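## Task

Take the tube from the shelved bench near the door and seat it fully down in one of the holes of the tube rack on the shelved bench near the window. The tube must never touch the floor, or the task fails. Release it and pull the robot away at the end. The robot must not topple or finish leaning, or the task fails. If the result only stays in place because the robot holds it, it does not count.

## Robot and tools

Robot: a two-armed mobile base with a central column, a tilting head and a differential drive that cannot move sideways. Folded, it is 0.73 m long, 0.62 m wide, 1.88 m tall; its front sits 0.40 m ahead of the column. Each arm has six joints plus a parallel gripper. A loose object may occasionally be nudged by something outside the robot.

Frames: the base frame has its origin on the floor under the column, between the drive wheels; x forward, y left, z up. left_hand and right_hand are reported in it, at the point where the fingers meet (tips 8 mm further). A hand's z axis runs along the fingers, its y axis along the opening direction. The odometry frame is the base frame as it was when the scene began; base_odometry counts wheel turns only, so slip appears as travel. Heading is positive to the left, range -3.142 to 3.142.

execute_actions: argument actions is a list holding one action or nothing (empty list = just report state and images). An action may contain base, joints, or both, plus optional speeds; its motions begin together. base holds exactly one relative command: {"translate_m": d}, a straight drive of d metres from the current spot, forward positive, range -3 to 3; or {"rotate_rad": d}, an on-the-spot turn of d radians, left (counter-clockwise from above) positive, range -3.2 to 3.2. These are offsets, counted from where the last state report placed the base. joints is a single dictionary keyed by joint name covering both arms and the head; every value is an absolute target, not an offset. Ranges in radians: head_tilt_rad -0.61 to 1.308 (0 level, positive looks down); joint1 -2.879 to 2.879; joint2 0 to 3.141; joint3 0 to 3.019; joint4 -1.692 to 1.57; joint5 -1.57 to 1.57 (positive swings the hand to the robot's right); joint6 -2.094 to 2.094 (positive rolls clockwise seen from behind); gripper in metres 0 to 0.093 as fingertip separation. Names are left_joint1_rad..left_joint6_rad, left_gripper_m, and the right_ equivalents. speeds may cap translate_m (0.05 to 0.8 m/s) or rotate_rad (0.1 to 1 rad/s) for that action; it does not slow arms. Very long base moves are refused, so split them. Unknown keys or out-of-range values get the call refused with no motion. cameras lists cam_head_left, cam_head_right, cam_left_wrist, cam_right_wrist, nav_camera or all; omitted/null means all, [] none. A joint omitted from an action may still be driving to an older target.

wait: seconds 0 to 10; commands nothing and returns state and images. zoom_image: camera plus region [x0, y0, x1, y1] in image pixels from the top-left, at most 504x504, on the latest full image. finished_scene: pass the current scene's integer number; irreversible, reports success, then the next task appears. Finish only when the tube stays seated without the robot.

Arm geometry (typical): with left joint1 at -1.57 or right joint1 at 1.57 and joints 5, 6 at 0, the arm moves in a vertical forward plane 0.23 m beside the column. With a = j2 - 0.35, b = 1.05 + j2 - j3, c = b - j4 (c = 1.57 means fingers straight down), the hand point is about 0.12 + 0.39 sin a + 0.38 cos b + 0.25 cos c m ahead and 1.46 + 0.39 cos a - 0.38 sin b - 0.25 sin c m up. Example: j2, j3, j4 = 0.93, 0.78, 0.14 gives 0.60 ahead, 1.21 up. Real hands sit up to 5 cm lower and nearer the column (more under heavy load). Reach is about 1 m from the shoulder, down to 0.47 m height; the floor is out of reach. Light loads are easy; grip by commanding an opening smaller than the object (off_target is then expected). An opening staying 0.002 m or more above target means something is held. Fingers are 7 cm long; gripper body 10 cm wide, 7 cm thick. Small changes (under ~0.03 rad, ~0.08 for joints 2, 3) may not move a joint. For gentle contact, step about 0.05 rad per call from your last target.

Result lines: base_status and joint_status give done, off_target, contact_stop (base stalled: back off 0.05 m before retrying or turning), time_out, or not_followed (a self-collision check withheld arm targets; back each moved joint off at least 0.05 rad, or move the other arm). on_its_own shows uncommanded behaviour; 'held at' is a target, not the position. turned_by_wheels versus turned_by_imu differing by over ~4% and 0.05 rad means a hit or slip. base_tilt is in degrees (forward/right positive); a forward drop of 0.5 or more during a move means the base is leaning back: reverse 0.05 m. motor_effort lists wheel motors only (bracket = peak). wheel_motors_off = 1 means overload shut the wheels off for 2 s after ~3 s of hard pushing. Motor temperatures are shown per arm; MOTOR HOT from 85 °C, and at 100 °C that arm drops everything. A blocked arm keeps pushing and heats up; to relax it, send its reported positions back as targets.

Cameras: head cameras look ahead and down by head_tilt_rad; nav_camera is low at the base front. Wrist fisheye cameras look along the fingers, angled 0.62 rad toward the hand's +x; the closed fingertips land at image centre, right is the hand's -y. Calibration matrices map base frame to camera frame.

Avoid: dropping the tube or letting it reach the floor, arms striking or pressing each other, table edges above 0.30 m catching the column, long hard pushes, and tipping the robot.

Each tool is called as name([rows], argument=value, ...), one row to a line, values as JSON.

## Session

execute_actions([
  {"joints":{"head_tilt_rad":0.3}},
])

Scene clock: 0.87 s.
Joint torques (N m, as the arm reports them, + toward a larger angle): left_arm=[-0.53 -7.93 -1.89 -1.73  0.   -0.1 ] | right_arm=[-0.08 -7.52 -0.8  -1.11  0.09 -0.05]
Motor temperatures (°C, as the motors report them): left_arm=[23 22 22 23 24 22] | right_arm=[24 22 21 23 22 23]
base_odometry: x=+0.000 y=+0.000 heading=+0.000 (m, m, rad; odometry frame)
turned_by_wheels: +0.000 (rad since the last result)
turned_by_imu: +0.000 (rad since the last result)
base_tilt: forward=+0.6 right=-0.2 (deg)
base_status: not commanded
joint_positions: head_tilt_rad=+0.319 left_joint1_rad=-1.593 left_joint2_rad=+0.907 left_joint3_rad=+0.399 left_joint4_rad=-0.919 left_joint5_rad=+0.043 left_joint6_rad=+0.059 left_gripper_m=+0.094 right_joint1_rad=+1.570 right_joint2_rad=+0.865 right_joint3_rad=+0.383 right_joint4_rad=-1.004 right_joint5_rad=+0.041 right_joint6_rad=+0.077 right_gripper_m=+0.094
joint_status: all done
wheel_motors_off: 0
motor_effort: left_wheel=+3(4) right_wheel=+1(3) (%)
left_hand: x=+0.1413 y=+0.2124 z=+1.2485 quat_wxyz=(+0.436, -0.027, -0.899, +0.039) (m; base frame)
right_hand: x=+0.1292 y=-0.2327 z=+1.2684 quat_wxyz=(+0.461, -0.025, -0.886, +0.036) (m; base frame)
pictures: cam_head_left, cam_head_right, cam_left_wrist, cam_right_wrist, nav_camera
camera_calibration (this result's frames):
cam_head_left: T_world_to_cam=[[0.07195, -0.9974, -0.00414046, 0.0563658], [-0.307933, -0.0182648, -0.951233, 1.47705], [0.948683, 0.0697162, -0.308447, 0.355872], [0, 0, 0, 1]] pos_world=[0.113168, 0.0583871, 1.51502]
cam_head_right: T_world_to_cam=[[0.0785459, -0.996908, -0.00236434, -0.0663326], [-0.297444, -0.0211717, -0.954505, 1.47587], [0.951503, 0.0756756, -0.298187, 0.341923], [0, 0, 0, 1]] pos_world=[0.118859, -0.060756, 1.51053]
Images, in order (width x height): cam_head_left 896x504, cam_head_right 896x504, cam_left_wrist 616x616, cam_right_wrist 616x616, nav_camera 896x504.

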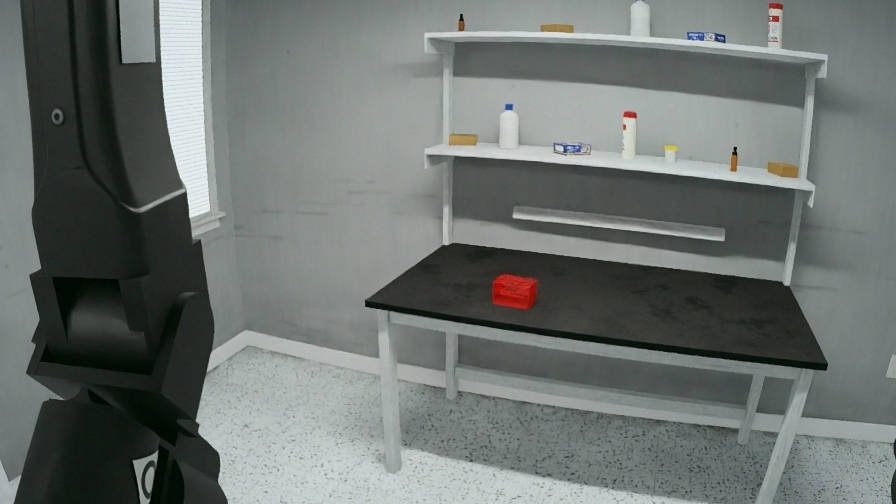

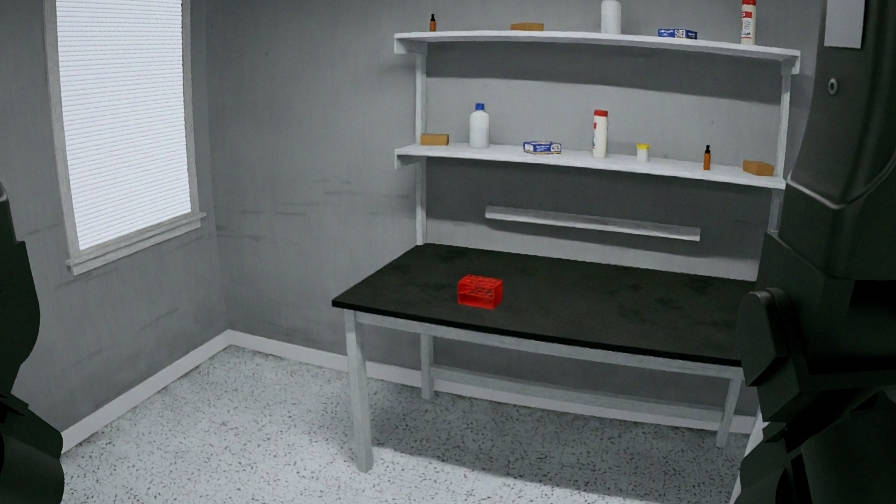

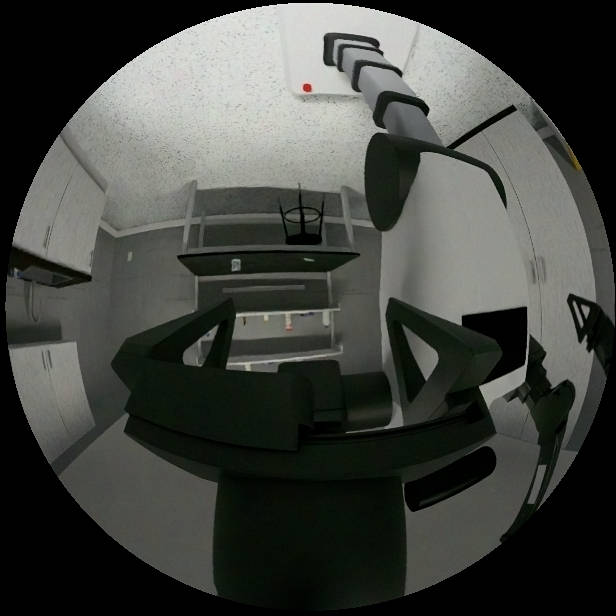

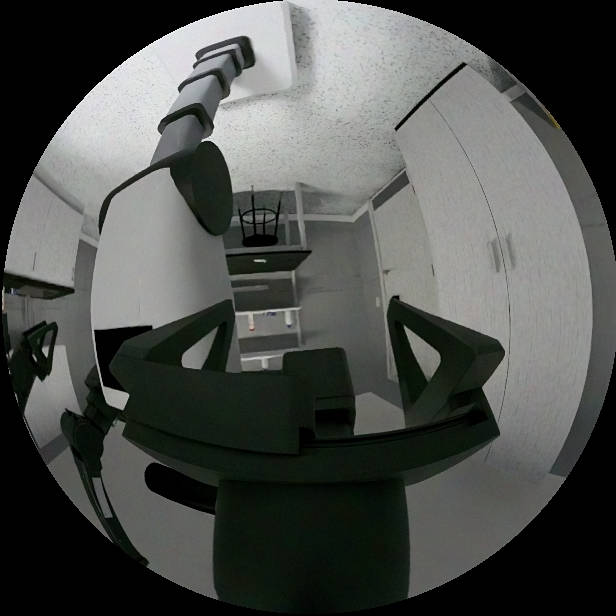

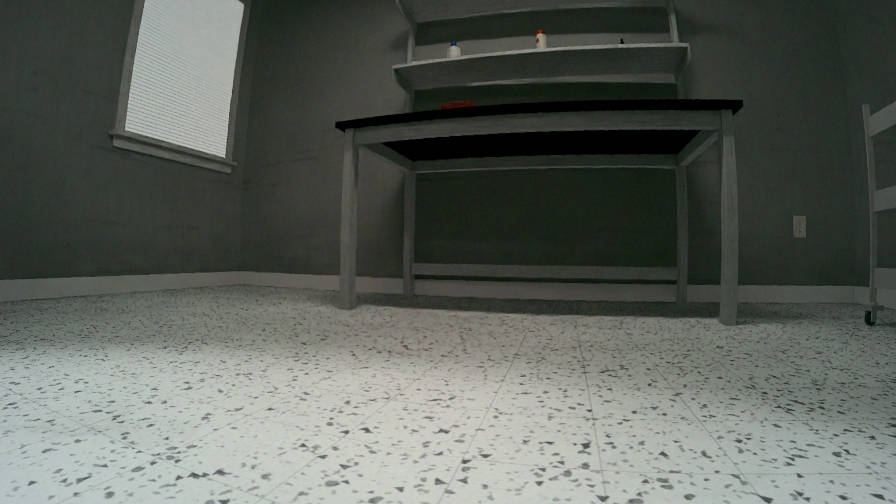

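execute_actions([
  {"base":{"rotate_rad":2.85}},
], cameras=[])

execute_actions([
  {"base":{"translate_m":1.0},"joints":{"head_tilt_rad":0.5}},
], cameras=["cam_head_left","cam_head_right","nav_camera"])

Scene clock: 9.53 s.
Joint torques (N m, as the arm reports them, + toward a larger angle): left_arm=[-0.55 -7.98 -2.01 -1.71  0.   -0.09] | right_arm=[-0.12 -7.48 -0.76 -1.09  0.09 -0.05]
Motor temperatures (°C, as the motors report them): left_arm=[23 22 22 23 24 22] | right_arm=[24 22 21 23 22 23]
base_odometry: x=+0.000 y=+0.000 heading=+2.849 (m, m, rad; odometry frame)
turned_by_wheels: +2.849 (rad since the last result)
turned_by_imu: +2.845 (rad since the last result)
base_tilt: forward=+0.6 right=-0.3 (deg)
base_status: done
joint_positions: head_tilt_rad=+0.319 left_joint1_rad=-1.593 left_joint2_rad=+0.907 left_joint3_rad=+0.399 left_joint4_rad=-0.919 left_joint5_rad=+0.043 left_joint6_rad=+0.059 left_gripper_m=+0.094 right_joint1_rad=+1.570 right_joint2_rad=+0.865 right_joint3_rad=+0.383 right_joint4_rad=-1.004 right_joint5_rad=+0.041 right_joint6_rad=+0.077 right_gripper_m=+0.094
joint_status: not commanded
wheel_motors_off: 0
motor_effort: left_wheel=-4(45) right_wheel=+4(36) (%)
left_hand: x=+0.1413 y=+0.2124 z=+1.2485 quat_wxyz=(+0.436, -0.027, -0.899, +0.039) (m; base frame)
right_hand: x=+0.1292 y=-0.2327 z=+1.2684 quat_wxyz=(+0.461, -0.025, -0.886, +0.036) (m; base frame)
pictures: none
No camera images: the call's "cameras" was empty. Leave "cameras" out to get every camera's image.

Scene clock: 12.63 s.
Joint torques (N m, as the arm reports them, + toward a larger angle): left_arm=[-0.55 -7.89 -2.14 -1.71 -0.01 -0.09] | right_arm=[-0.1  -7.65 -0.94 -1.09  0.09 -0.05]
Motor temperatures (°C, as the motors report them): left_arm=[23 22 22 23 24 22] | right_arm=[24 22 21 23 22 23]
base_odometry: x=-0.958 y=+0.288 heading=+2.849 (m, m, rad; odometry frame)
turned_by_wheels: +0.000 (rad since the last result)
turned_by_imu: +0.002 (rad since the last result)
base_tilt: forward=+0.6 right=-0.1 (deg)
base_status: done
joint_positions: head_tilt_rad=+0.505 left_joint1_rad=-1.593 left_joint2_rad=+0.906 left_joint3_rad=+0.400 left_joint4_rad=-0.919 left_joint5_rad=+0.043 left_joint6_rad=+0.059 left_gripper_m=+0.094 right_joint1_rad=+1.570 right_joint2_rad=+0.865 right_joint3_rad=+0.386 right_joint4_rad=-1.004 right_joint5_rad=+0.041 right_joint6_rad=+0.077 right_gripper_m=+0.094
joint_status: all done
wheel_motors_off: 0
motor_effort: left_wheel=+0(57) right_wheel=-1(61) (%)
left_hand: x=+0.1422 y=+0.2123 z=+1.2482 quat_wxyz=(+0.435, -0.027, -0.899, +0.039) (m; base frame)
right_hand: x=+0.1304 y=-0.2327 z=+1.2680 quat_wxyz=(+0.460, -0.025, -0.887, +0.036) (m; base frame)
pictures: cam_head_left, cam_head_right, nav_camera
camera_calibration (this result's frames):
cam_head_left: T_world_to_cam=[[0.0699578, -0.9974, -0.0173161, 0.0767559], [-0.477797, -0.0182648, -0.87828, 1.3732], [0.87568, 0.0697162, -0.477832, 0.620376], [0, 0, 0, 1]] pos_world=[0.107488, 0.0583871, 1.50382]
cam_head_right: T_world_to_cam=[[0.076768, -0.996908, -0.0167847, -0.0440363], [-0.468089, -0.0211717, -0.883427, 1.37495], [0.88034, 0.0756756, -0.468267, 0.607404], [0, 0, 0, 1]] pos_world=[0.112255, -0.060756, 1.49835]
Images, in order (width x height): cam_head_left 896x504, cam_head_right 896x504, nav_camera 896x504.

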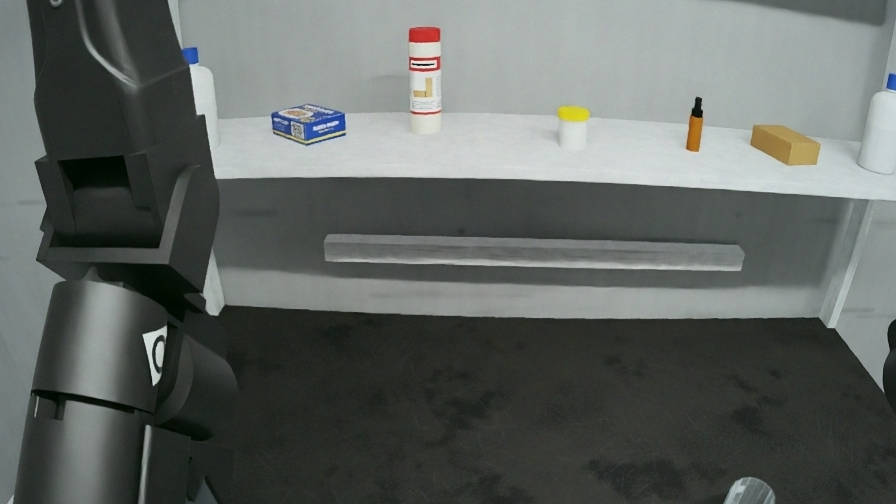

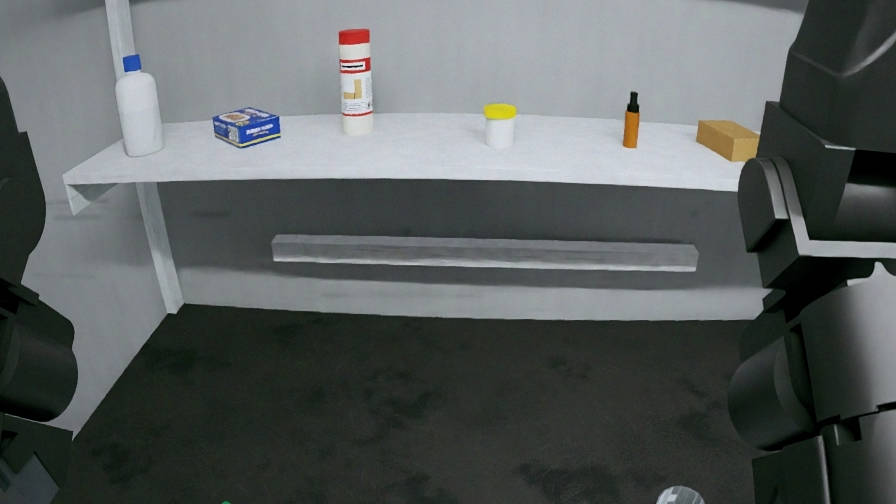

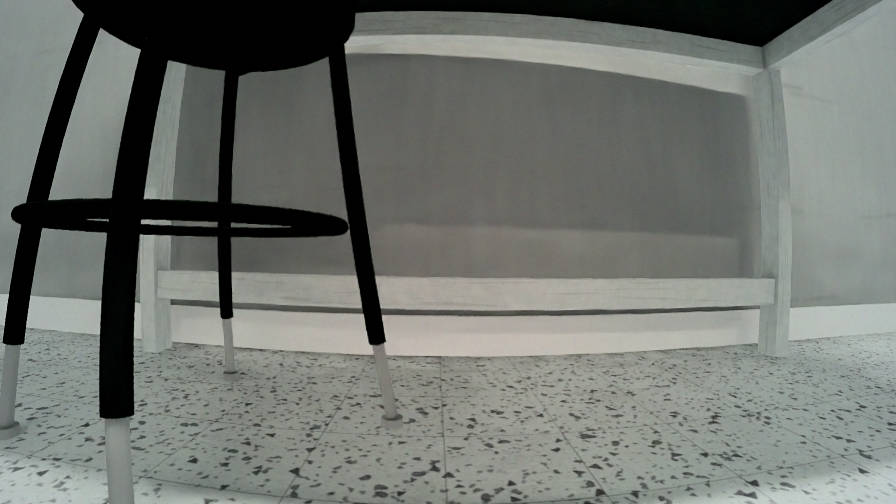

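execute_actions([
  {"base":{"rotate_rad":0.2},"joints":{"head_tilt_rad":0.95,"left_joint2_rad":1.55,"left_joint3_rad":1.45,"left_joint4_rad":-0.42,"left_joint5_rad":0,"left_joint6_rad":0}},
], cameras=["cam_head_left","cam_head_right","cam_left_wrist"])

Scene clock: 18.43 s.
Joint torques (N m, as the arm reports them, + toward a larger angle): left_arm=[ -0.63 -21.95   3.98   0.31  -0.08  -0.17] | right_arm=[-0.11 -7.56 -0.92 -1.08  0.08 -0.05]
Motor temperatures (°C, as the motors report them): left_arm=[23 22 22 23 24 22] | right_arm=[24 22 21 23 22 23]
base_odometry: x=-0.958 y=+0.288 heading=+3.047 (m, m, rad; odometry frame)
turned_by_wheels: +0.198 (rad since the last result)
turned_by_imu: +0.196 (rad since the last result)
base_tilt: forward=+0.4 right=-0.2 (deg)
base_status: done
joint_positions: head_tilt_rad=+0.950 left_joint1_rad=-1.593 left_joint2_rad=+1.548 left_joint3_rad=+1.447 left_joint4_rad=-0.423 left_joint5_rad=+0.002 left_joint6_rad=+0.006 left_gripper_m=+0.094 right_joint1_rad=+1.570 right_joint2_rad=+0.865 right_joint3_rad=+0.386 right_joint4_rad=-1.004 right_joint5_rad=+0.041 right_joint6_rad=+0.077 right_gripper_m=+0.094
joint_status: all done
wheel_motors_off: 0
motor_effort: left_wheel=+0(50) right_wheel=+0(46) (%)
left_hand: x=+0.6388 y=+0.2092 z=+1.0007 quat_wxyz=(+0.000, -0.009, -1.000, +0.011) (m; base frame)
right_hand: x=+0.1304 y=-0.2327 z=+1.2680 quat_wxyz=(+0.460, -0.025, -0.887, +0.036) (m; base frame)
pictures: cam_head_left, cam_head_right, cam_left_wrist
camera_calibration (this result's frames):
cam_head_left: T_world_to_cam=[[0.0556534, -0.9974, -0.0457891, 0.121319], [-0.809807, -0.0182648, -0.586412, 0.940319], [0.584051, 0.0697162, -0.808718, 1.14452], [0, 0, 0, 1]] pos_world=[0.0862666, 0.0583871, 1.48256]
cam_head_right: T_world_to_cam=[[0.0620271, -0.996908, -0.0482461, 0.0051513], [-0.803267, -0.0211717, -0.595242, 0.947899], [0.59238, 0.0756756, -0.802097, 1.1359], [0, 0, 0, 1]] pos_world=[0.0882127, -0.060756, 1.47558]
cam_left_wrist: T_world_to_cam=[[-0.0117703, -0.999667, 0.0229748, 0.193012], [-0.80431, 0.0231162, 0.59376, -0.0787508], [-0.594093, -0.0114901, -0.804314, 1.31454], [0, 0, 0, 1]] pos_world=[0.71989, 0.209872, 1.09963]
Images, in order (width x height): cam_head_left 896x504, cam_head_right 896x504, cam_left_wrist 616x616.

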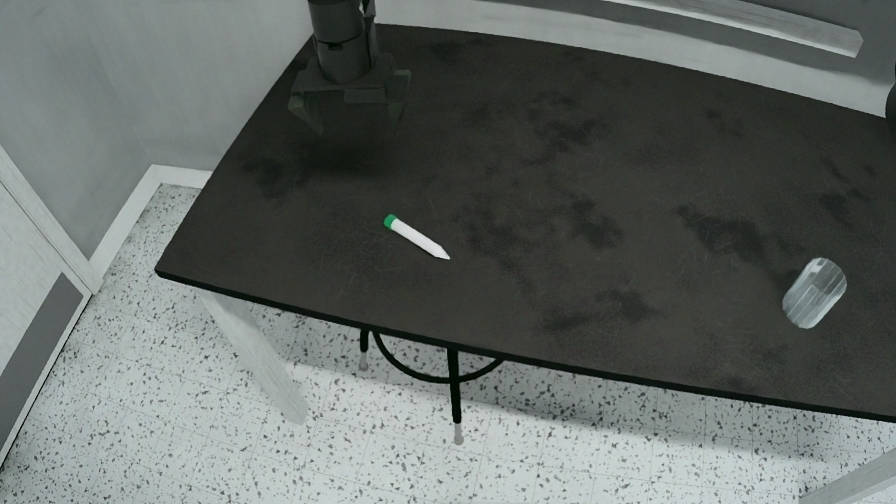

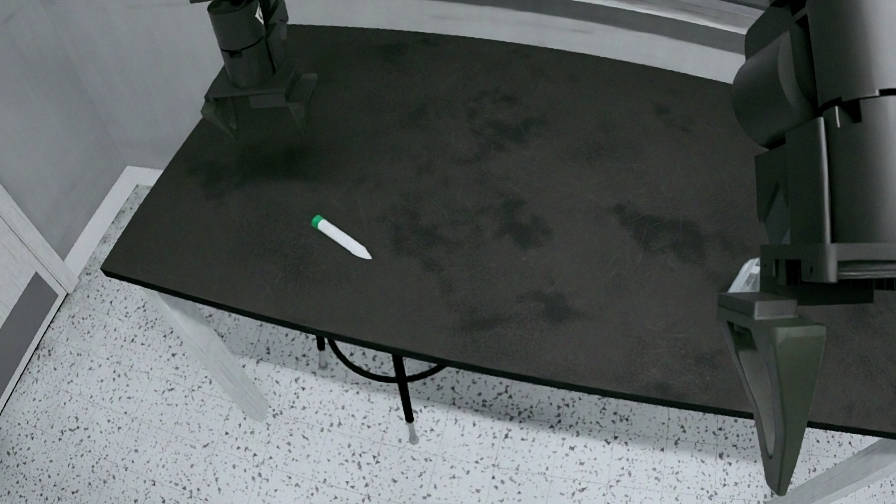

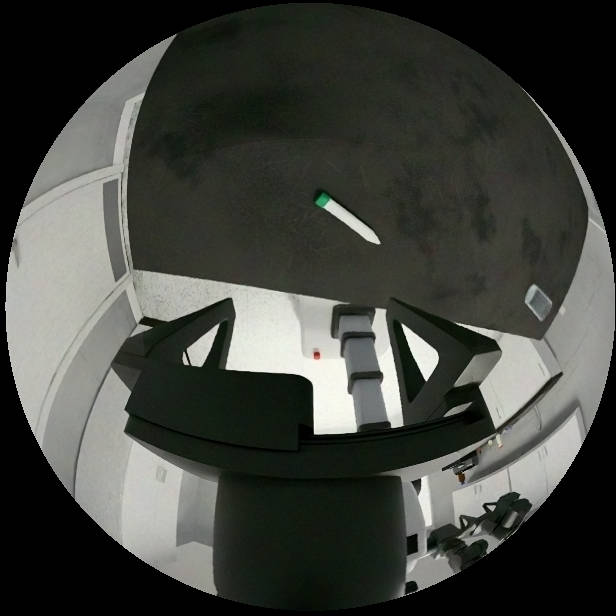

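execute_actions([
  {"base":{"rotate_rad":-0.04},"joints":{"left_joint2_rad":2.0,"left_joint3_rad":1.84,"left_joint4_rad":-0.36,"left_joint6_rad":-0.95,"left_gripper_m":0.06}},
], cameras=["cam_head_right","cam_left_wrist"])

Scene clock: 24.80 s.
Joint torques (N m, as the arm reports them, + toward a larger angle): left_arm=[ -0.66 -23.78   4.49   0.07  -0.14  -0.18] | right_arm=[-0.16 -7.52 -0.87 -1.1   0.08 -0.05]
Motor temperatures (°C, as the motors report them): left_arm=[23 24 22 23 24 22] | right_arm=[24 22 21 23 22 23]
base_odometry: x=-0.958 y=+0.288 heading=+3.009 (m, m, rad; odometry frame)
turned_by_wheels: -0.038 (rad since the last result)
turned_by_imu: -0.037 (rad since the last result)
base_tilt: forward=+0.6 right=+0.0 (deg)
base_status: done
joint_positions: head_tilt_rad=+0.950 left_joint1_rad=-1.598 left_joint2_rad=+2.007 left_joint3_rad=+1.822 left_joint4_rad=-0.361 left_joint5_rad=+0.002 left_joint6_rad=-0.944 left_gripper_m=+0.060 right_joint1_rad=+1.570 right_joint2_rad=+0.865 right_joint3_rad=+0.384 right_joint4_rad=-1.004 right_joint5_rad=+0.041 right_joint6_rad=+0.077 right_gripper_m=+0.094
joint_status: all done
wheel_motors_off: 0
motor_effort: left_wheel=+1(47) right_wheel=-2(13) (%)
left_hand: x=+0.6285 y=+0.2014 z=+0.8159 quat_wxyz=(+0.016, +0.448, -0.894, +0.006) (m; base frame)
right_hand: x=+0.1296 y=-0.2327 z=+1.2683 quat_wxyz=(+0.461, -0.025, -0.886, +0.036) (m; base frame)
pictures: cam_head_right, cam_left_wrist
camera_calibration (this result's frames):
cam_head_right: T_world_to_cam=[[0.0620255, -0.996908, -0.0482481, 0.00515448], [-0.803287, -0.0211717, -0.595216, 0.94786], [0.592354, 0.0756756, -0.802116, 1.13593], [0, 0, 0, 1]] pos_world=[0.0882106, -0.060756, 1.47558]
cam_left_wrist: T_world_to_cam=[[0.804711, -0.593665, -0.00117739, -0.385875], [-0.465318, -0.631966, 0.619757, -0.0795373], [-0.368672, -0.498177, -0.784793, 1.10013], [0, 0, 0, 1]] pos_world=[0.679096, 0.268716, 0.912216]
Images, in order (width x height): cam_head_right 896x504, cam_left_wrist 616x616.

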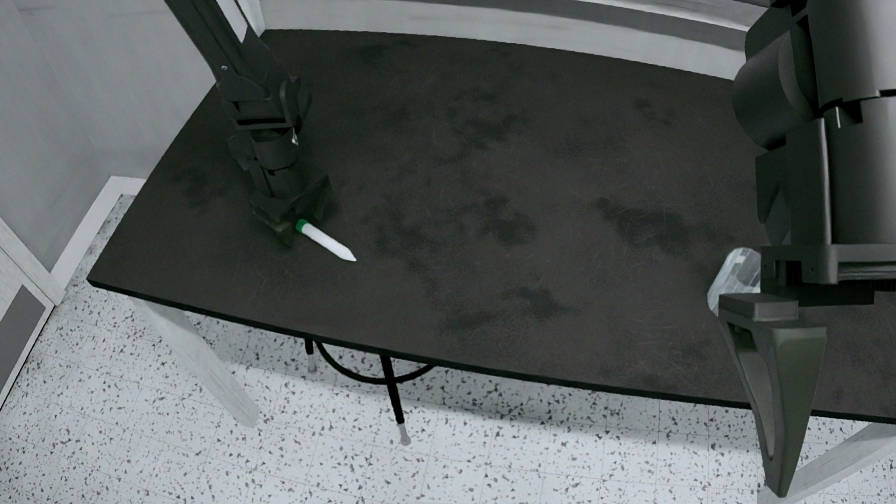

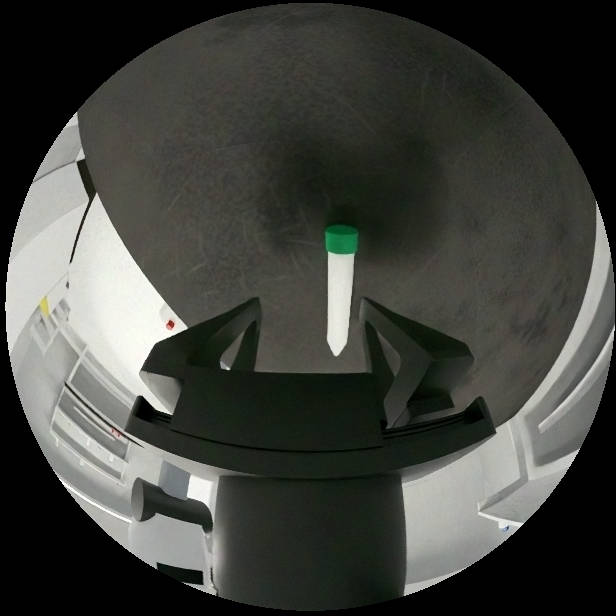

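execute_actions([
  {"base":{"translate_m":0.03},"joints":{"left_joint2_rad":2.13,"left_joint3_rad":1.98}},
], cameras=["cam_left_wrist"])

execute_actions([
  {"joints":{"left_gripper_m":0.005}},
], cameras=["cam_left_wrist"])

Scene clock: 29.47 s.
Joint torques (N m, as the arm reports them, + toward a larger angle): left_arm=[ -0.82 -22.3    4.25   0.23  -0.15  -0.17] | right_arm=[-0.12 -7.96 -0.87 -1.03  0.09 -0.05]
Motor temperatures (°C, as the motors report them): left_arm=[23 25 22 23 24 22] | right_arm=[24 22 21 23 22 23]
base_odometry: x=-0.987 y=+0.292 heading=+3.011 (m, m, rad; odometry frame)
turned_by_wheels: +0.002 (rad since the last result)
turned_by_imu: +0.003 (rad since the last result)
base_tilt: forward=+0.5 right=-0.1 (deg)
base_status: done
joint_positions: head_tilt_rad=+0.951 left_joint1_rad=-1.595 left_joint2_rad=+2.119 left_joint3_rad=+1.970 left_joint4_rad=-0.361 left_joint5_rad=+0.002 left_joint6_rad=-0.944 left_gripper_m=+0.060 right_joint1_rad=+1.570 right_joint2_rad=+0.865 right_joint3_rad=+0.384 right_joint4_rad=-1.004 right_joint5_rad=+0.041 right_joint6_rad=+0.077 right_gripper_m=+0.094
joint_status: all done
wheel_motors_off: 0
motor_effort: left_wheel=+0(70) right_wheel=+0(49) (%)
left_hand: x=+0.6432 y=+0.2036 z=+0.7776 quat_wxyz=(-0.001, +0.449, -0.893, +0.013) (m; base frame)
right_hand: x=+0.1296 y=-0.2327 z=+1.2683 quat_wxyz=(+0.461, -0.025, -0.886, +0.036) (m; base frame)
pictures: cam_left_wrist
camera_calibration (this result's frames):
cam_left_wrist: T_world_to_cam=[[0.806111, -0.591232, 0.0250746, -0.418246], [-0.484564, -0.635166, 0.601466, -0.020326], [-0.33968, -0.496999, -0.798505, 1.06836], [0, 0, 0, 1]] pos_world=[0.690205, 0.270785, 0.875806]
Images, in order (width x height): cam_left_wrist 616x616.

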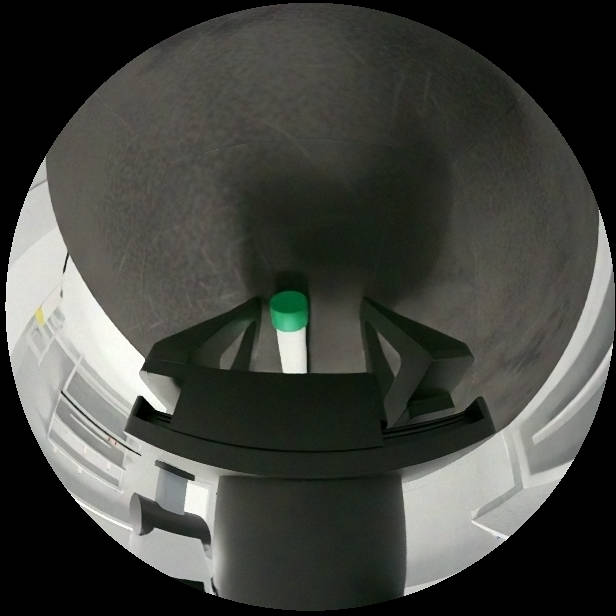

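Scene clock: 30.07 s.
Joint torques (N m, as the arm reports them, + toward a larger angle): left_arm=[ -0.88 -22.12   4.21   0.18  -0.14  -0.17] | right_arm=[-0.11 -7.6  -0.84 -1.09  0.09 -0.05]
Motor temperatures (°C, as the motors report them): left_arm=[23 25 22 23 24 22] | right_arm=[24 22 21 23 22 23]
base_odometry: x=-0.987 y=+0.292 heading=+3.011 (m, m, rad; odometry frame)
turned_by_wheels: +0.000 (rad since the last result)
turned_by_imu: +0.000 (rad since the last result)
base_tilt: forward=+0.6 right=-0.1 (deg)
base_status: not commanded
joint_positions: head_tilt_rad=+0.951 left_joint1_rad=-1.595 left_joint2_rad=+2.119 left_joint3_rad=+1.970 left_joint4_rad=-0.361 left_joint5_rad=+0.002 left_joint6_rad=-0.944 left_gripper_m=+0.019 right_joint1_rad=+1.570 right_joint2_rad=+0.865 right_joint3_rad=+0.384 right_joint4_rad=-1.004 right_joint5_rad=+0.041 right_joint6_rad=+0.077 right_gripper_m=+0.094
joint_status: left_gripper_m off_target (ended at +0.019, target +0.005)
wheel_motors_off: 0
motor_effort: left_wheel=+1(1) right_wheel=-1(1) (%)
left_hand: x=+0.6432 y=+0.2036 z=+0.7776 quat_wxyz=(-0.001, +0.449, -0.893, +0.013) (m; base frame)
right_hand: x=+0.1296 y=-0.2327 z=+1.2683 quat_wxyz=(+0.461, -0.025, -0.886, +0.036) (m; base frame)
pictures: cam_left_wrist
camera_calibration (this result's frames):
cam_left_wrist: T_world_to_cam=[[0.806111, -0.591232, 0.0250746, -0.418246], [-0.484564, -0.635166, 0.601466, -0.020326], [-0.33968, -0.496999, -0.798505, 1.06836], [0, 0, 0, 1]] pos_world=[0.690205, 0.270785, 0.875806]
Images, in order (width x height): cam_left_wrist 616x616.

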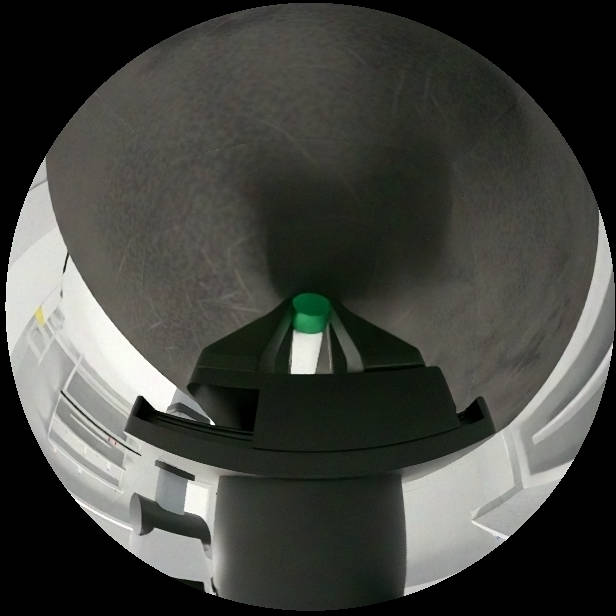

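execute_actions([
  {"joints":{"left_joint2_rad":1.7,"left_joint3_rad":1.55,"left_joint6_rad":0}},
], cameras=[])

execute_actions([
  {"base":{"translate_m":-1.0},"joints":{"left_joint4_rad":1.4,"left_joint3_rad":1.35}},
], cameras=["cam_left_wrist"])

execute_actions([
  {"base":{"rotate_rad":-3.2},"joints":{"left_joint2_rad":2.12,"left_joint3_rad":1.77,"head_tilt_rad":0.6}},
], cameras=[])

execute_actions([
  {"base":{"translate_m":1.0}},
])

Scene clock: 37.17 s.
Joint torques (N m, as the arm reports them, + toward a larger angle): left_arm=[ -0.96 -22.26   3.25   0.25  -0.06  -0.03] | right_arm=[-0.12 -7.56 -0.83 -1.08  0.09 -0.05]
Motor temperatures (°C, as the motors report them): left_arm=[23 25 22 23 24 22] | right_arm=[24 22 21 23 22 23]
base_odometry: x=-0.987 y=+0.292 heading=+3.011 (m, m, rad; odometry frame)
turned_by_wheels: +0.000 (rad since the last result)
turned_by_imu: +0.002 (rad since the last result)
base_tilt: forward=+0.7 right=-0.2 (deg)
base_status: not commanded
joint_positions: head_tilt_rad=+0.951 left_joint1_rad=-1.595 left_joint2_rad=+1.695 left_joint3_rad=+1.553 left_joint4_rad=-0.361 left_joint5_rad=+0.002 left_joint6_rad=-0.007 left_gripper_m=+0.019 right_joint1_rad=+1.570 right_joint2_rad=+0.865 right_joint3_rad=+0.384 right_joint4_rad=-1.004 right_joint5_rad=+0.041 right_joint6_rad=+0.077 right_gripper_m=+0.094
joint_status: all done
wheel_motors_off: 0
motor_effort: left_wheel=+1(2) right_wheel=-2(3) (%)
left_hand: x=+0.6461 y=+0.2069 z=+0.9406 quat_wxyz=(-0.010, -0.003, -1.000, +0.011) (m; base frame)
right_hand: x=+0.1296 y=-0.2327 z=+1.2683 quat_wxyz=(+0.461, -0.025, -0.886, +0.036) (m; base frame)
pictures: none
No camera images: the call's "cameras" was empty. Leave "cameras" out to get every camera's image.

Scene clock: 40.30 s.
Joint torques (N m, as the arm reports them, + toward a larger angle): left_arm=[ -0.62 -23.44   3.55   2.5   -0.06  -0.02] | right_arm=[-0.1  -7.59 -0.56 -1.08  0.09 -0.05]
Motor temperatures (°C, as the motors report them): left_arm=[23 26 22 23 24 22] | right_arm=[24 22 21 23 22 23]
base_odometry: x=+0.004 y=+0.163 heading=+3.012 (m, m, rad; odometry frame)
turned_by_wheels: +0.001 (rad since the last result)
turned_by_imu: +0.001 (rad since the last result)
base_tilt: forward=+0.7 right=-0.1 (deg)
base_status: done
joint_positions: head_tilt_rad=+0.952 left_joint1_rad=-1.595 left_joint2_rad=+1.705 left_joint3_rad=+1.343 left_joint4_rad=+1.386 left_joint5_rad=+0.002 left_joint6_rad=-0.007 left_gripper_m=+0.019 right_joint1_rad=+1.570 right_joint2_rad=+0.864 right_joint3_rad=+0.380 right_joint4_rad=-1.004 right_joint5_rad=+0.041 right_joint6_rad=+0.077 right_gripper_m=+0.094
joint_status: all done
wheel_motors_off: 0
motor_effort: left_wheel=+1(61) right_wheel=-2(67) (%)
left_hand: x=+0.8071 y=+0.2091 z=+1.1542 quat_wxyz=(-0.699, +0.005, -0.715, +0.015) (m; base frame)
right_hand: x=+0.1277 y=-0.2327 z=+1.2690 quat_wxyz=(+0.463, -0.025, -0.885, +0.036) (m; base frame)
pictures: cam_left_wrist
camera_calibration (this result's frames):
cam_left_wrist: T_world_to_cam=[[-0.0150882, -0.999328, 0.0333901, 0.182014], [-0.612036, -0.0171767, -0.790643, 1.41658], [0.790686, -0.0323654, -0.611366, 0.201971], [0, 0, 0, 1]] pos_world=[0.710047, 0.21276, 1.23741]
Images, in order (width x height): cam_left_wrist 616x616.

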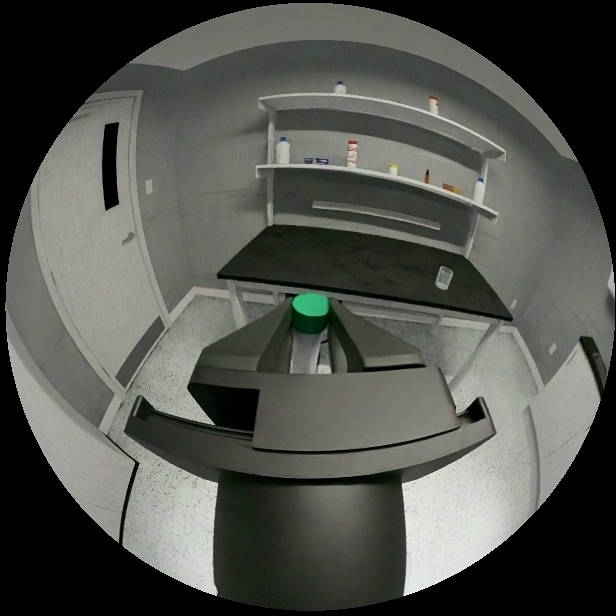

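Scene clock: 45.07 s.
Joint torques (N m, as the arm reports them, + toward a larger angle): left_arm=[ -0.63 -22.15   3.74   2.42  -0.04  -0.03] | right_arm=[-0.09 -7.55 -0.85 -1.1   0.08 -0.05]
Motor temperatures (°C, as the motors report them): left_arm=[23 26 23 23 24 22] | right_arm=[24 22 21 23 22 23]
base_odometry: x=+0.004 y=+0.163 heading=-0.187 (m, m, rad; odometry frame)
turned_by_wheels: -3.199 (rad since the last result)
turned_by_imu: -3.188 (rad since the last result)
base_tilt: forward=+0.5 right=-0.1 (deg)
base_status: done
joint_positions: head_tilt_rad=+0.618 left_joint1_rad=-1.600 left_joint2_rad=+2.115 left_joint3_rad=+1.760 left_joint4_rad=+1.388 left_joint5_rad=+0.001 left_joint6_rad=-0.007 left_gripper_m=+0.019 right_joint1_rad=+1.570 right_joint2_rad=+0.864 right_joint3_rad=+0.383 right_joint4_rad=-1.004 right_joint5_rad=+0.041 right_joint6_rad=+0.077 right_gripper_m=+0.094
joint_status: all done
wheel_motors_off: 0
motor_effort: left_wheel=+5(52) right_wheel=-6(44) (%)
left_hand: x=+0.8111 y=+0.2022 z=+1.0006 quat_wxyz=(-0.702, +0.006, -0.712, +0.017) (m; base frame)
right_hand: x=+0.1291 y=-0.2327 z=+1.2685 quat_wxyz=(+0.461, -0.025, -0.886, +0.036) (m; base frame)
pictures: none
No camera images: the call's "cameras" was empty. Leave "cameras" out to get every camera's image.

Scene clock: 48.13 s.
Joint torques (N m, as the arm reports them, + toward a larger angle): left_arm=[ -0.57 -22.1    3.75   2.34  -0.05  -0.03] | right_arm=[-0.15 -7.18 -0.98 -1.14  0.09 -0.05]
Motor temperatures (°C, as the motors report them): left_arm=[23 26 23 23 24 22] | right_arm=[24 22 21 23 22 23]
base_odometry: x=+0.987 y=-0.024 heading=-0.187 (m, m, rad; odometry frame)
turned_by_wheels: +0.000 (rad since the last result)
turned_by_imu: +0.002 (rad since the last result)
base_tilt: forward=+0.6 right=-0.2 (deg)
base_status: done
joint_positions: head_tilt_rad=+0.617 left_joint1_rad=-1.599 left_joint2_rad=+2.115 left_joint3_rad=+1.762 left_joint4_rad=+1.388 left_joint5_rad=+0.001 left_joint6_rad=-0.007 left_gripper_m=+0.019 right_joint1_rad=+1.570 right_joint2_rad=+0.864 right_joint3_rad=+0.386 right_joint4_rad=-1.004 right_joint5_rad=+0.041 right_joint6_rad=+0.077 right_gripper_m=+0.094
joint_status: not commanded
wheel_motors_off: 0
motor_effort: left_wheel=+0(59) right_wheel=+0(58) (%)
left_hand: x=+0.8117 y=+0.2027 z=+1.0009 quat_wxyz=(-0.703, +0.006, -0.711, +0.016) (m; base frame)
right_hand: x=+0.1305 y=-0.2327 z=+1.2680 quat_wxyz=(+0.460, -0.025, -0.887, +0.036) (m; base frame)
pictures: cam_head_left, cam_head_right, cam_left_wrist, cam_right_wrist, nav_camera
camera_calibration (this result's frames):
cam_head_left: T_world_to_cam=[[0.0675799, -0.9974, -0.0250379, 0.0887663], [-0.573103, -0.0182648, -0.81928, 1.2871], [0.816692, 0.0697162, -0.572847, 0.769648], [0, 0, 0, 1]] pos_world=[0.103077, 0.0583871, 1.49761]
cam_head_right: T_world_to_cam=[[0.0744068, -0.996908, -0.0252721, -0.0308477], [-0.564033, -0.0211717, -0.825481, 1.29051], [0.822393, 0.0756756, -0.563864, 0.75752], [0, 0, 0, 1]] pos_world=[0.107203, -0.060756, 1.49165]
cam_left_wrist: T_world_to_cam=[[-0.0169406, -0.999172, 0.0369831, 0.178683], [-0.603289, -0.0192821, -0.797289, 1.29808], [0.797342, -0.0358181, -0.602463, 0.09085], [0, 0, 0, 1]] pos_world=[0.713704, 0.206819, 1.08307]
cam_right_wrist: T_world_to_cam=[[-0.0178806, -0.995753, 0.0903149, -0.345084], [-0.000648384, 0.0903408, 0.995911, -1.23058], [-0.99984, 0.0177489, -0.00226098, 0.256189], [0, 0, 0, 1]] pos_world=[0.24918, -0.236994, 1.25729]
Images, in order (width x height): cam_head_left 896x504, cam_head_right 896x504, cam_left_wrist 616x616, cam_right_wrist 616x616, nav_camera 896x504.

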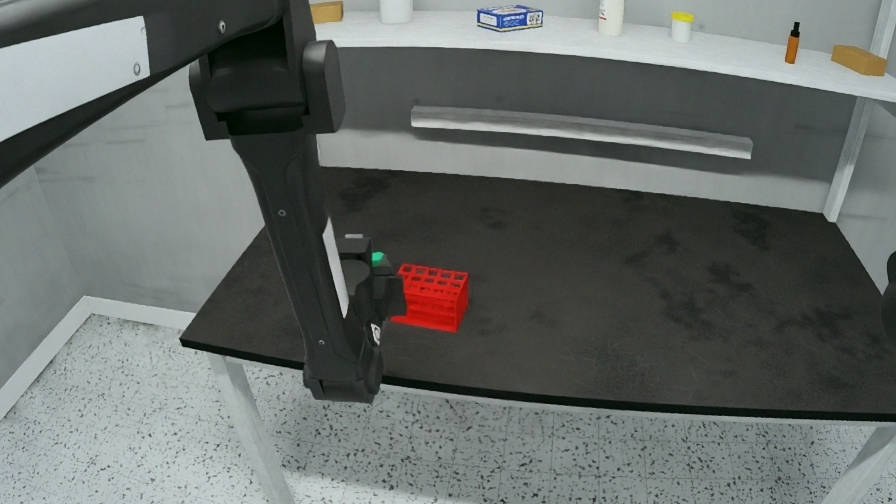

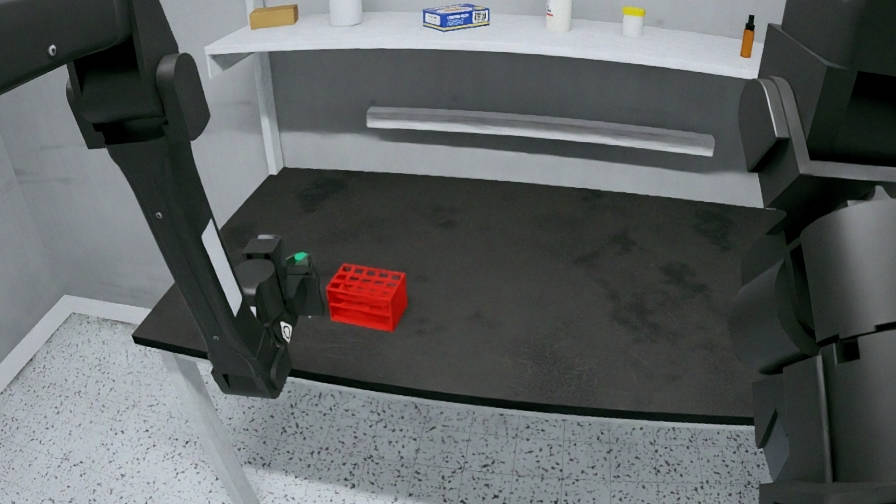

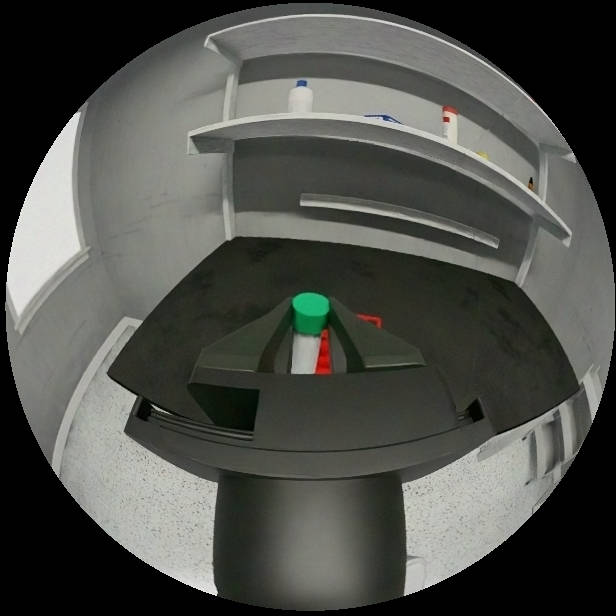

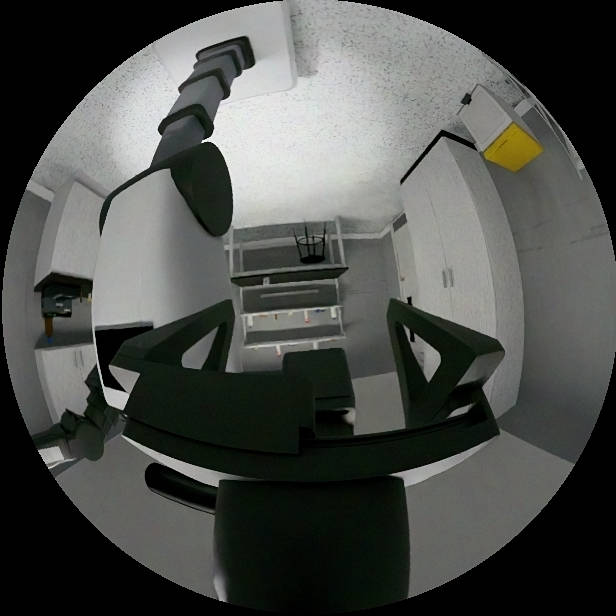

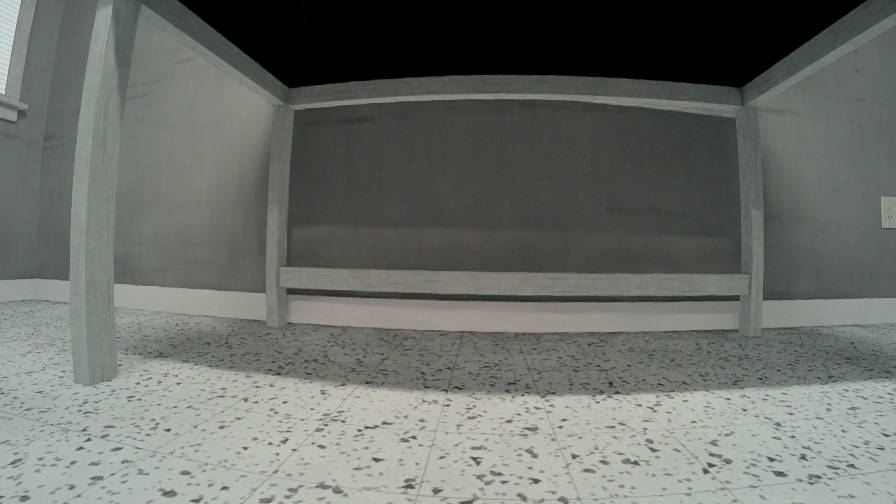

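execute_actions([
  {"base":{"translate_m":0.16},"joints":{"left_joint2_rad":2.2,"left_joint3_rad":1.85,"left_joint5_rad":0.15,"right_joint2_rad":1.95,"right_joint3_rad":2.25,"right_joint4_rad":-0.82,"right_joint5_rad":-0.5,"right_joint6_rad":-1.57}},
])

Scene clock: 54.73 s.
Joint torques (N m, as the arm reports them, + toward a larger angle): left_arm=[ -0.63 -22.45   4.03   2.43   0.05  -0.03] | right_arm=[  0.1  -22.87   7.14   0.72  -0.5   -0.18]
Motor temperatures (°C, as the motors report them): left_arm=[23 27 23 23 24 22] | right_arm=[24 23 21 23 23 23]
base_odometry: x=+1.144 y=-0.053 heading=-0.187 (m, m, rad; odometry frame)
turned_by_wheels: +0.000 (rad since the last result)
turned_by_imu: +0.002 (rad since the last result)
base_tilt: forward=+0.6 right=-0.1 (deg)
base_status: done
joint_positions: head_tilt_rad=+0.617 left_joint1_rad=-1.599 left_joint2_rad=+2.202 left_joint3_rad=+1.837 left_joint4_rad=+1.388 left_joint5_rad=+0.148 left_joint6_rad=-0.007 left_gripper_m=+0.019 right_joint1_rad=+1.570 right_joint2_rad=+1.946 right_joint3_rad=+2.237 right_joint4_rad=-0.826 right_joint5_rad=-0.499 right_joint6_rad=-1.556 right_gripper_m=+0.094
joint_status: all done
wheel_motors_off: 0
motor_effort: left_wheel=+0(35) right_wheel=-2(32) (%)
left_hand: x=+0.7966 y=+0.1769 z=+0.9652 quat_wxyz=(-0.696, -0.046, -0.713, +0.069) (m; base frame)
right_hand: x=+0.7839 y=-0.1440 z=+0.9579 quat_wxyz=(-0.169, +0.679, -0.691, -0.179) (m; base frame)
pictures: cam_head_left, cam_head_right, cam_left_wrist, cam_right_wrist, nav_camera
camera_calibration (this result's frames):
cam_head_left: T_world_to_cam=[[0.0675828, -0.9974, -0.0250301, 0.0887542], [-0.573009, -0.0182648, -0.819345, 1.2872], [0.816758, 0.0697162, -0.572754, 0.7695], [0, 0, 0, 1]] pos_world=[0.103082, 0.0583871, 1.49761]
cam_head_right: T_world_to_cam=[[0.0744097, -0.996908, -0.0252635, -0.030861], [-0.563938, -0.0211717, -0.825546, 1.2906], [0.822458, 0.0756756, -0.563769, 0.757372], [0, 0, 0, 1]] pos_world=[0.107208, -0.060756, 1.49165]
cam_left_wrist: T_world_to_cam=[[-0.162862, -0.985823, 0.0403638, 0.264563], [-0.606866, 0.067833, -0.791905, 1.24228], [0.77794, -0.153467, -0.609309, 0.123322], [0, 0, 0, 1]] pos_world=[0.701045, 0.195471, 1.04823]
cam_right_wrist: T_world_to_cam=[[0.999557, -0.0171025, -0.0243407, -0.763912], [-0.0142127, -0.993344, 0.114304, -0.23029], [-0.0261336, -0.113907, -0.993148, 1.07416], [0, 0, 0, 1]] pos_world=[0.788372, -0.119468, 1.07453]
Images, in order (width x height): cam_head_left 896x504, cam_head_right 896x504, cam_left_wrist 616x616, cam_right_wrist 616x616, nav_camera 896x504.

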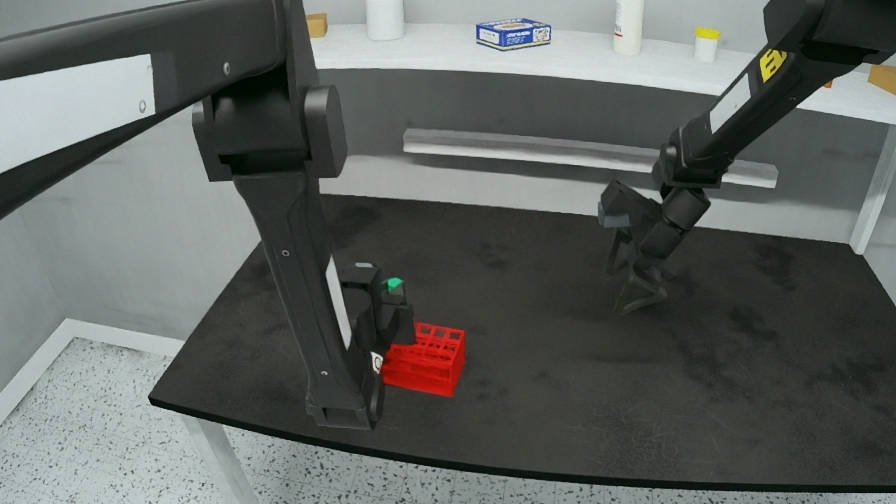

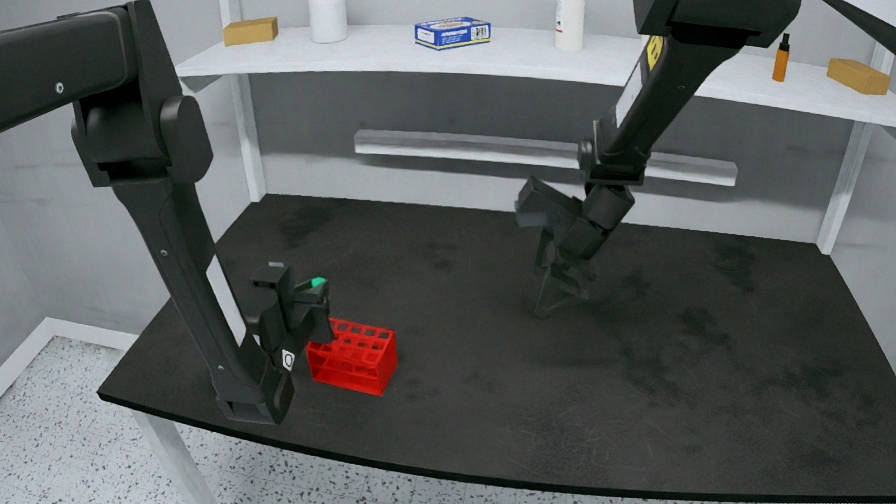

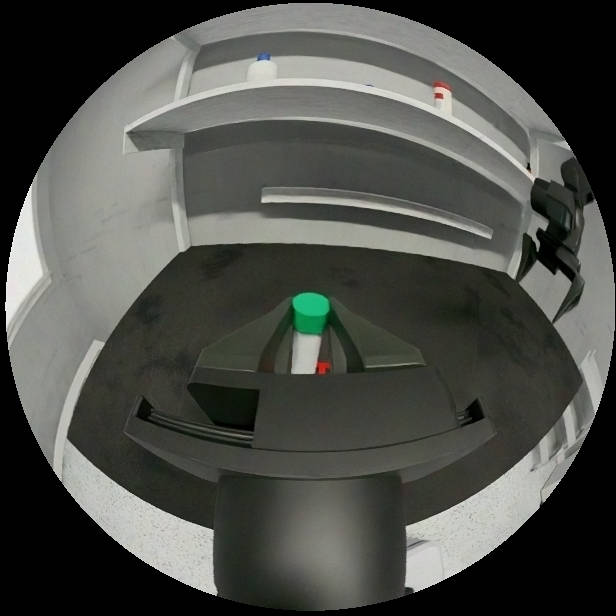

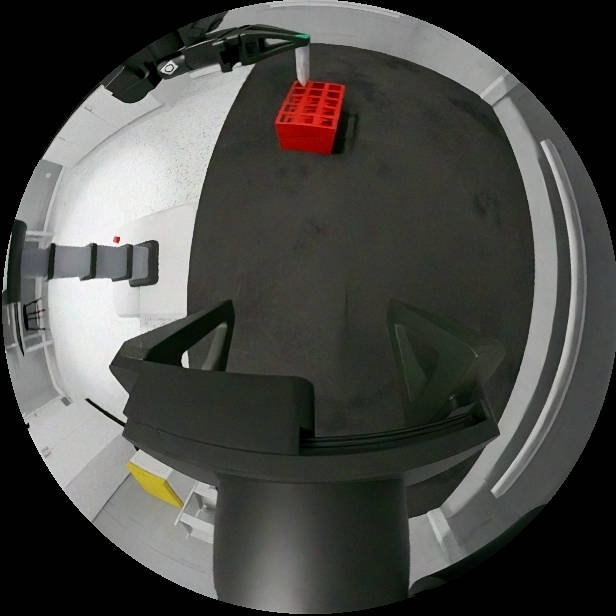

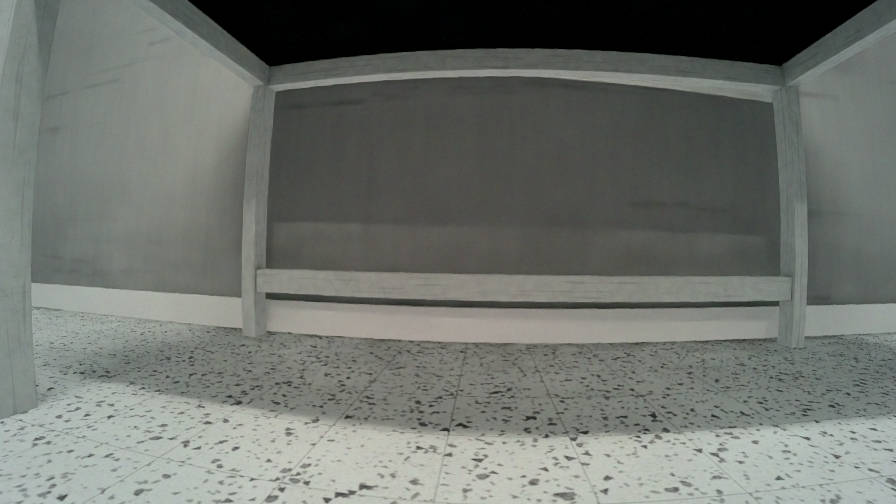

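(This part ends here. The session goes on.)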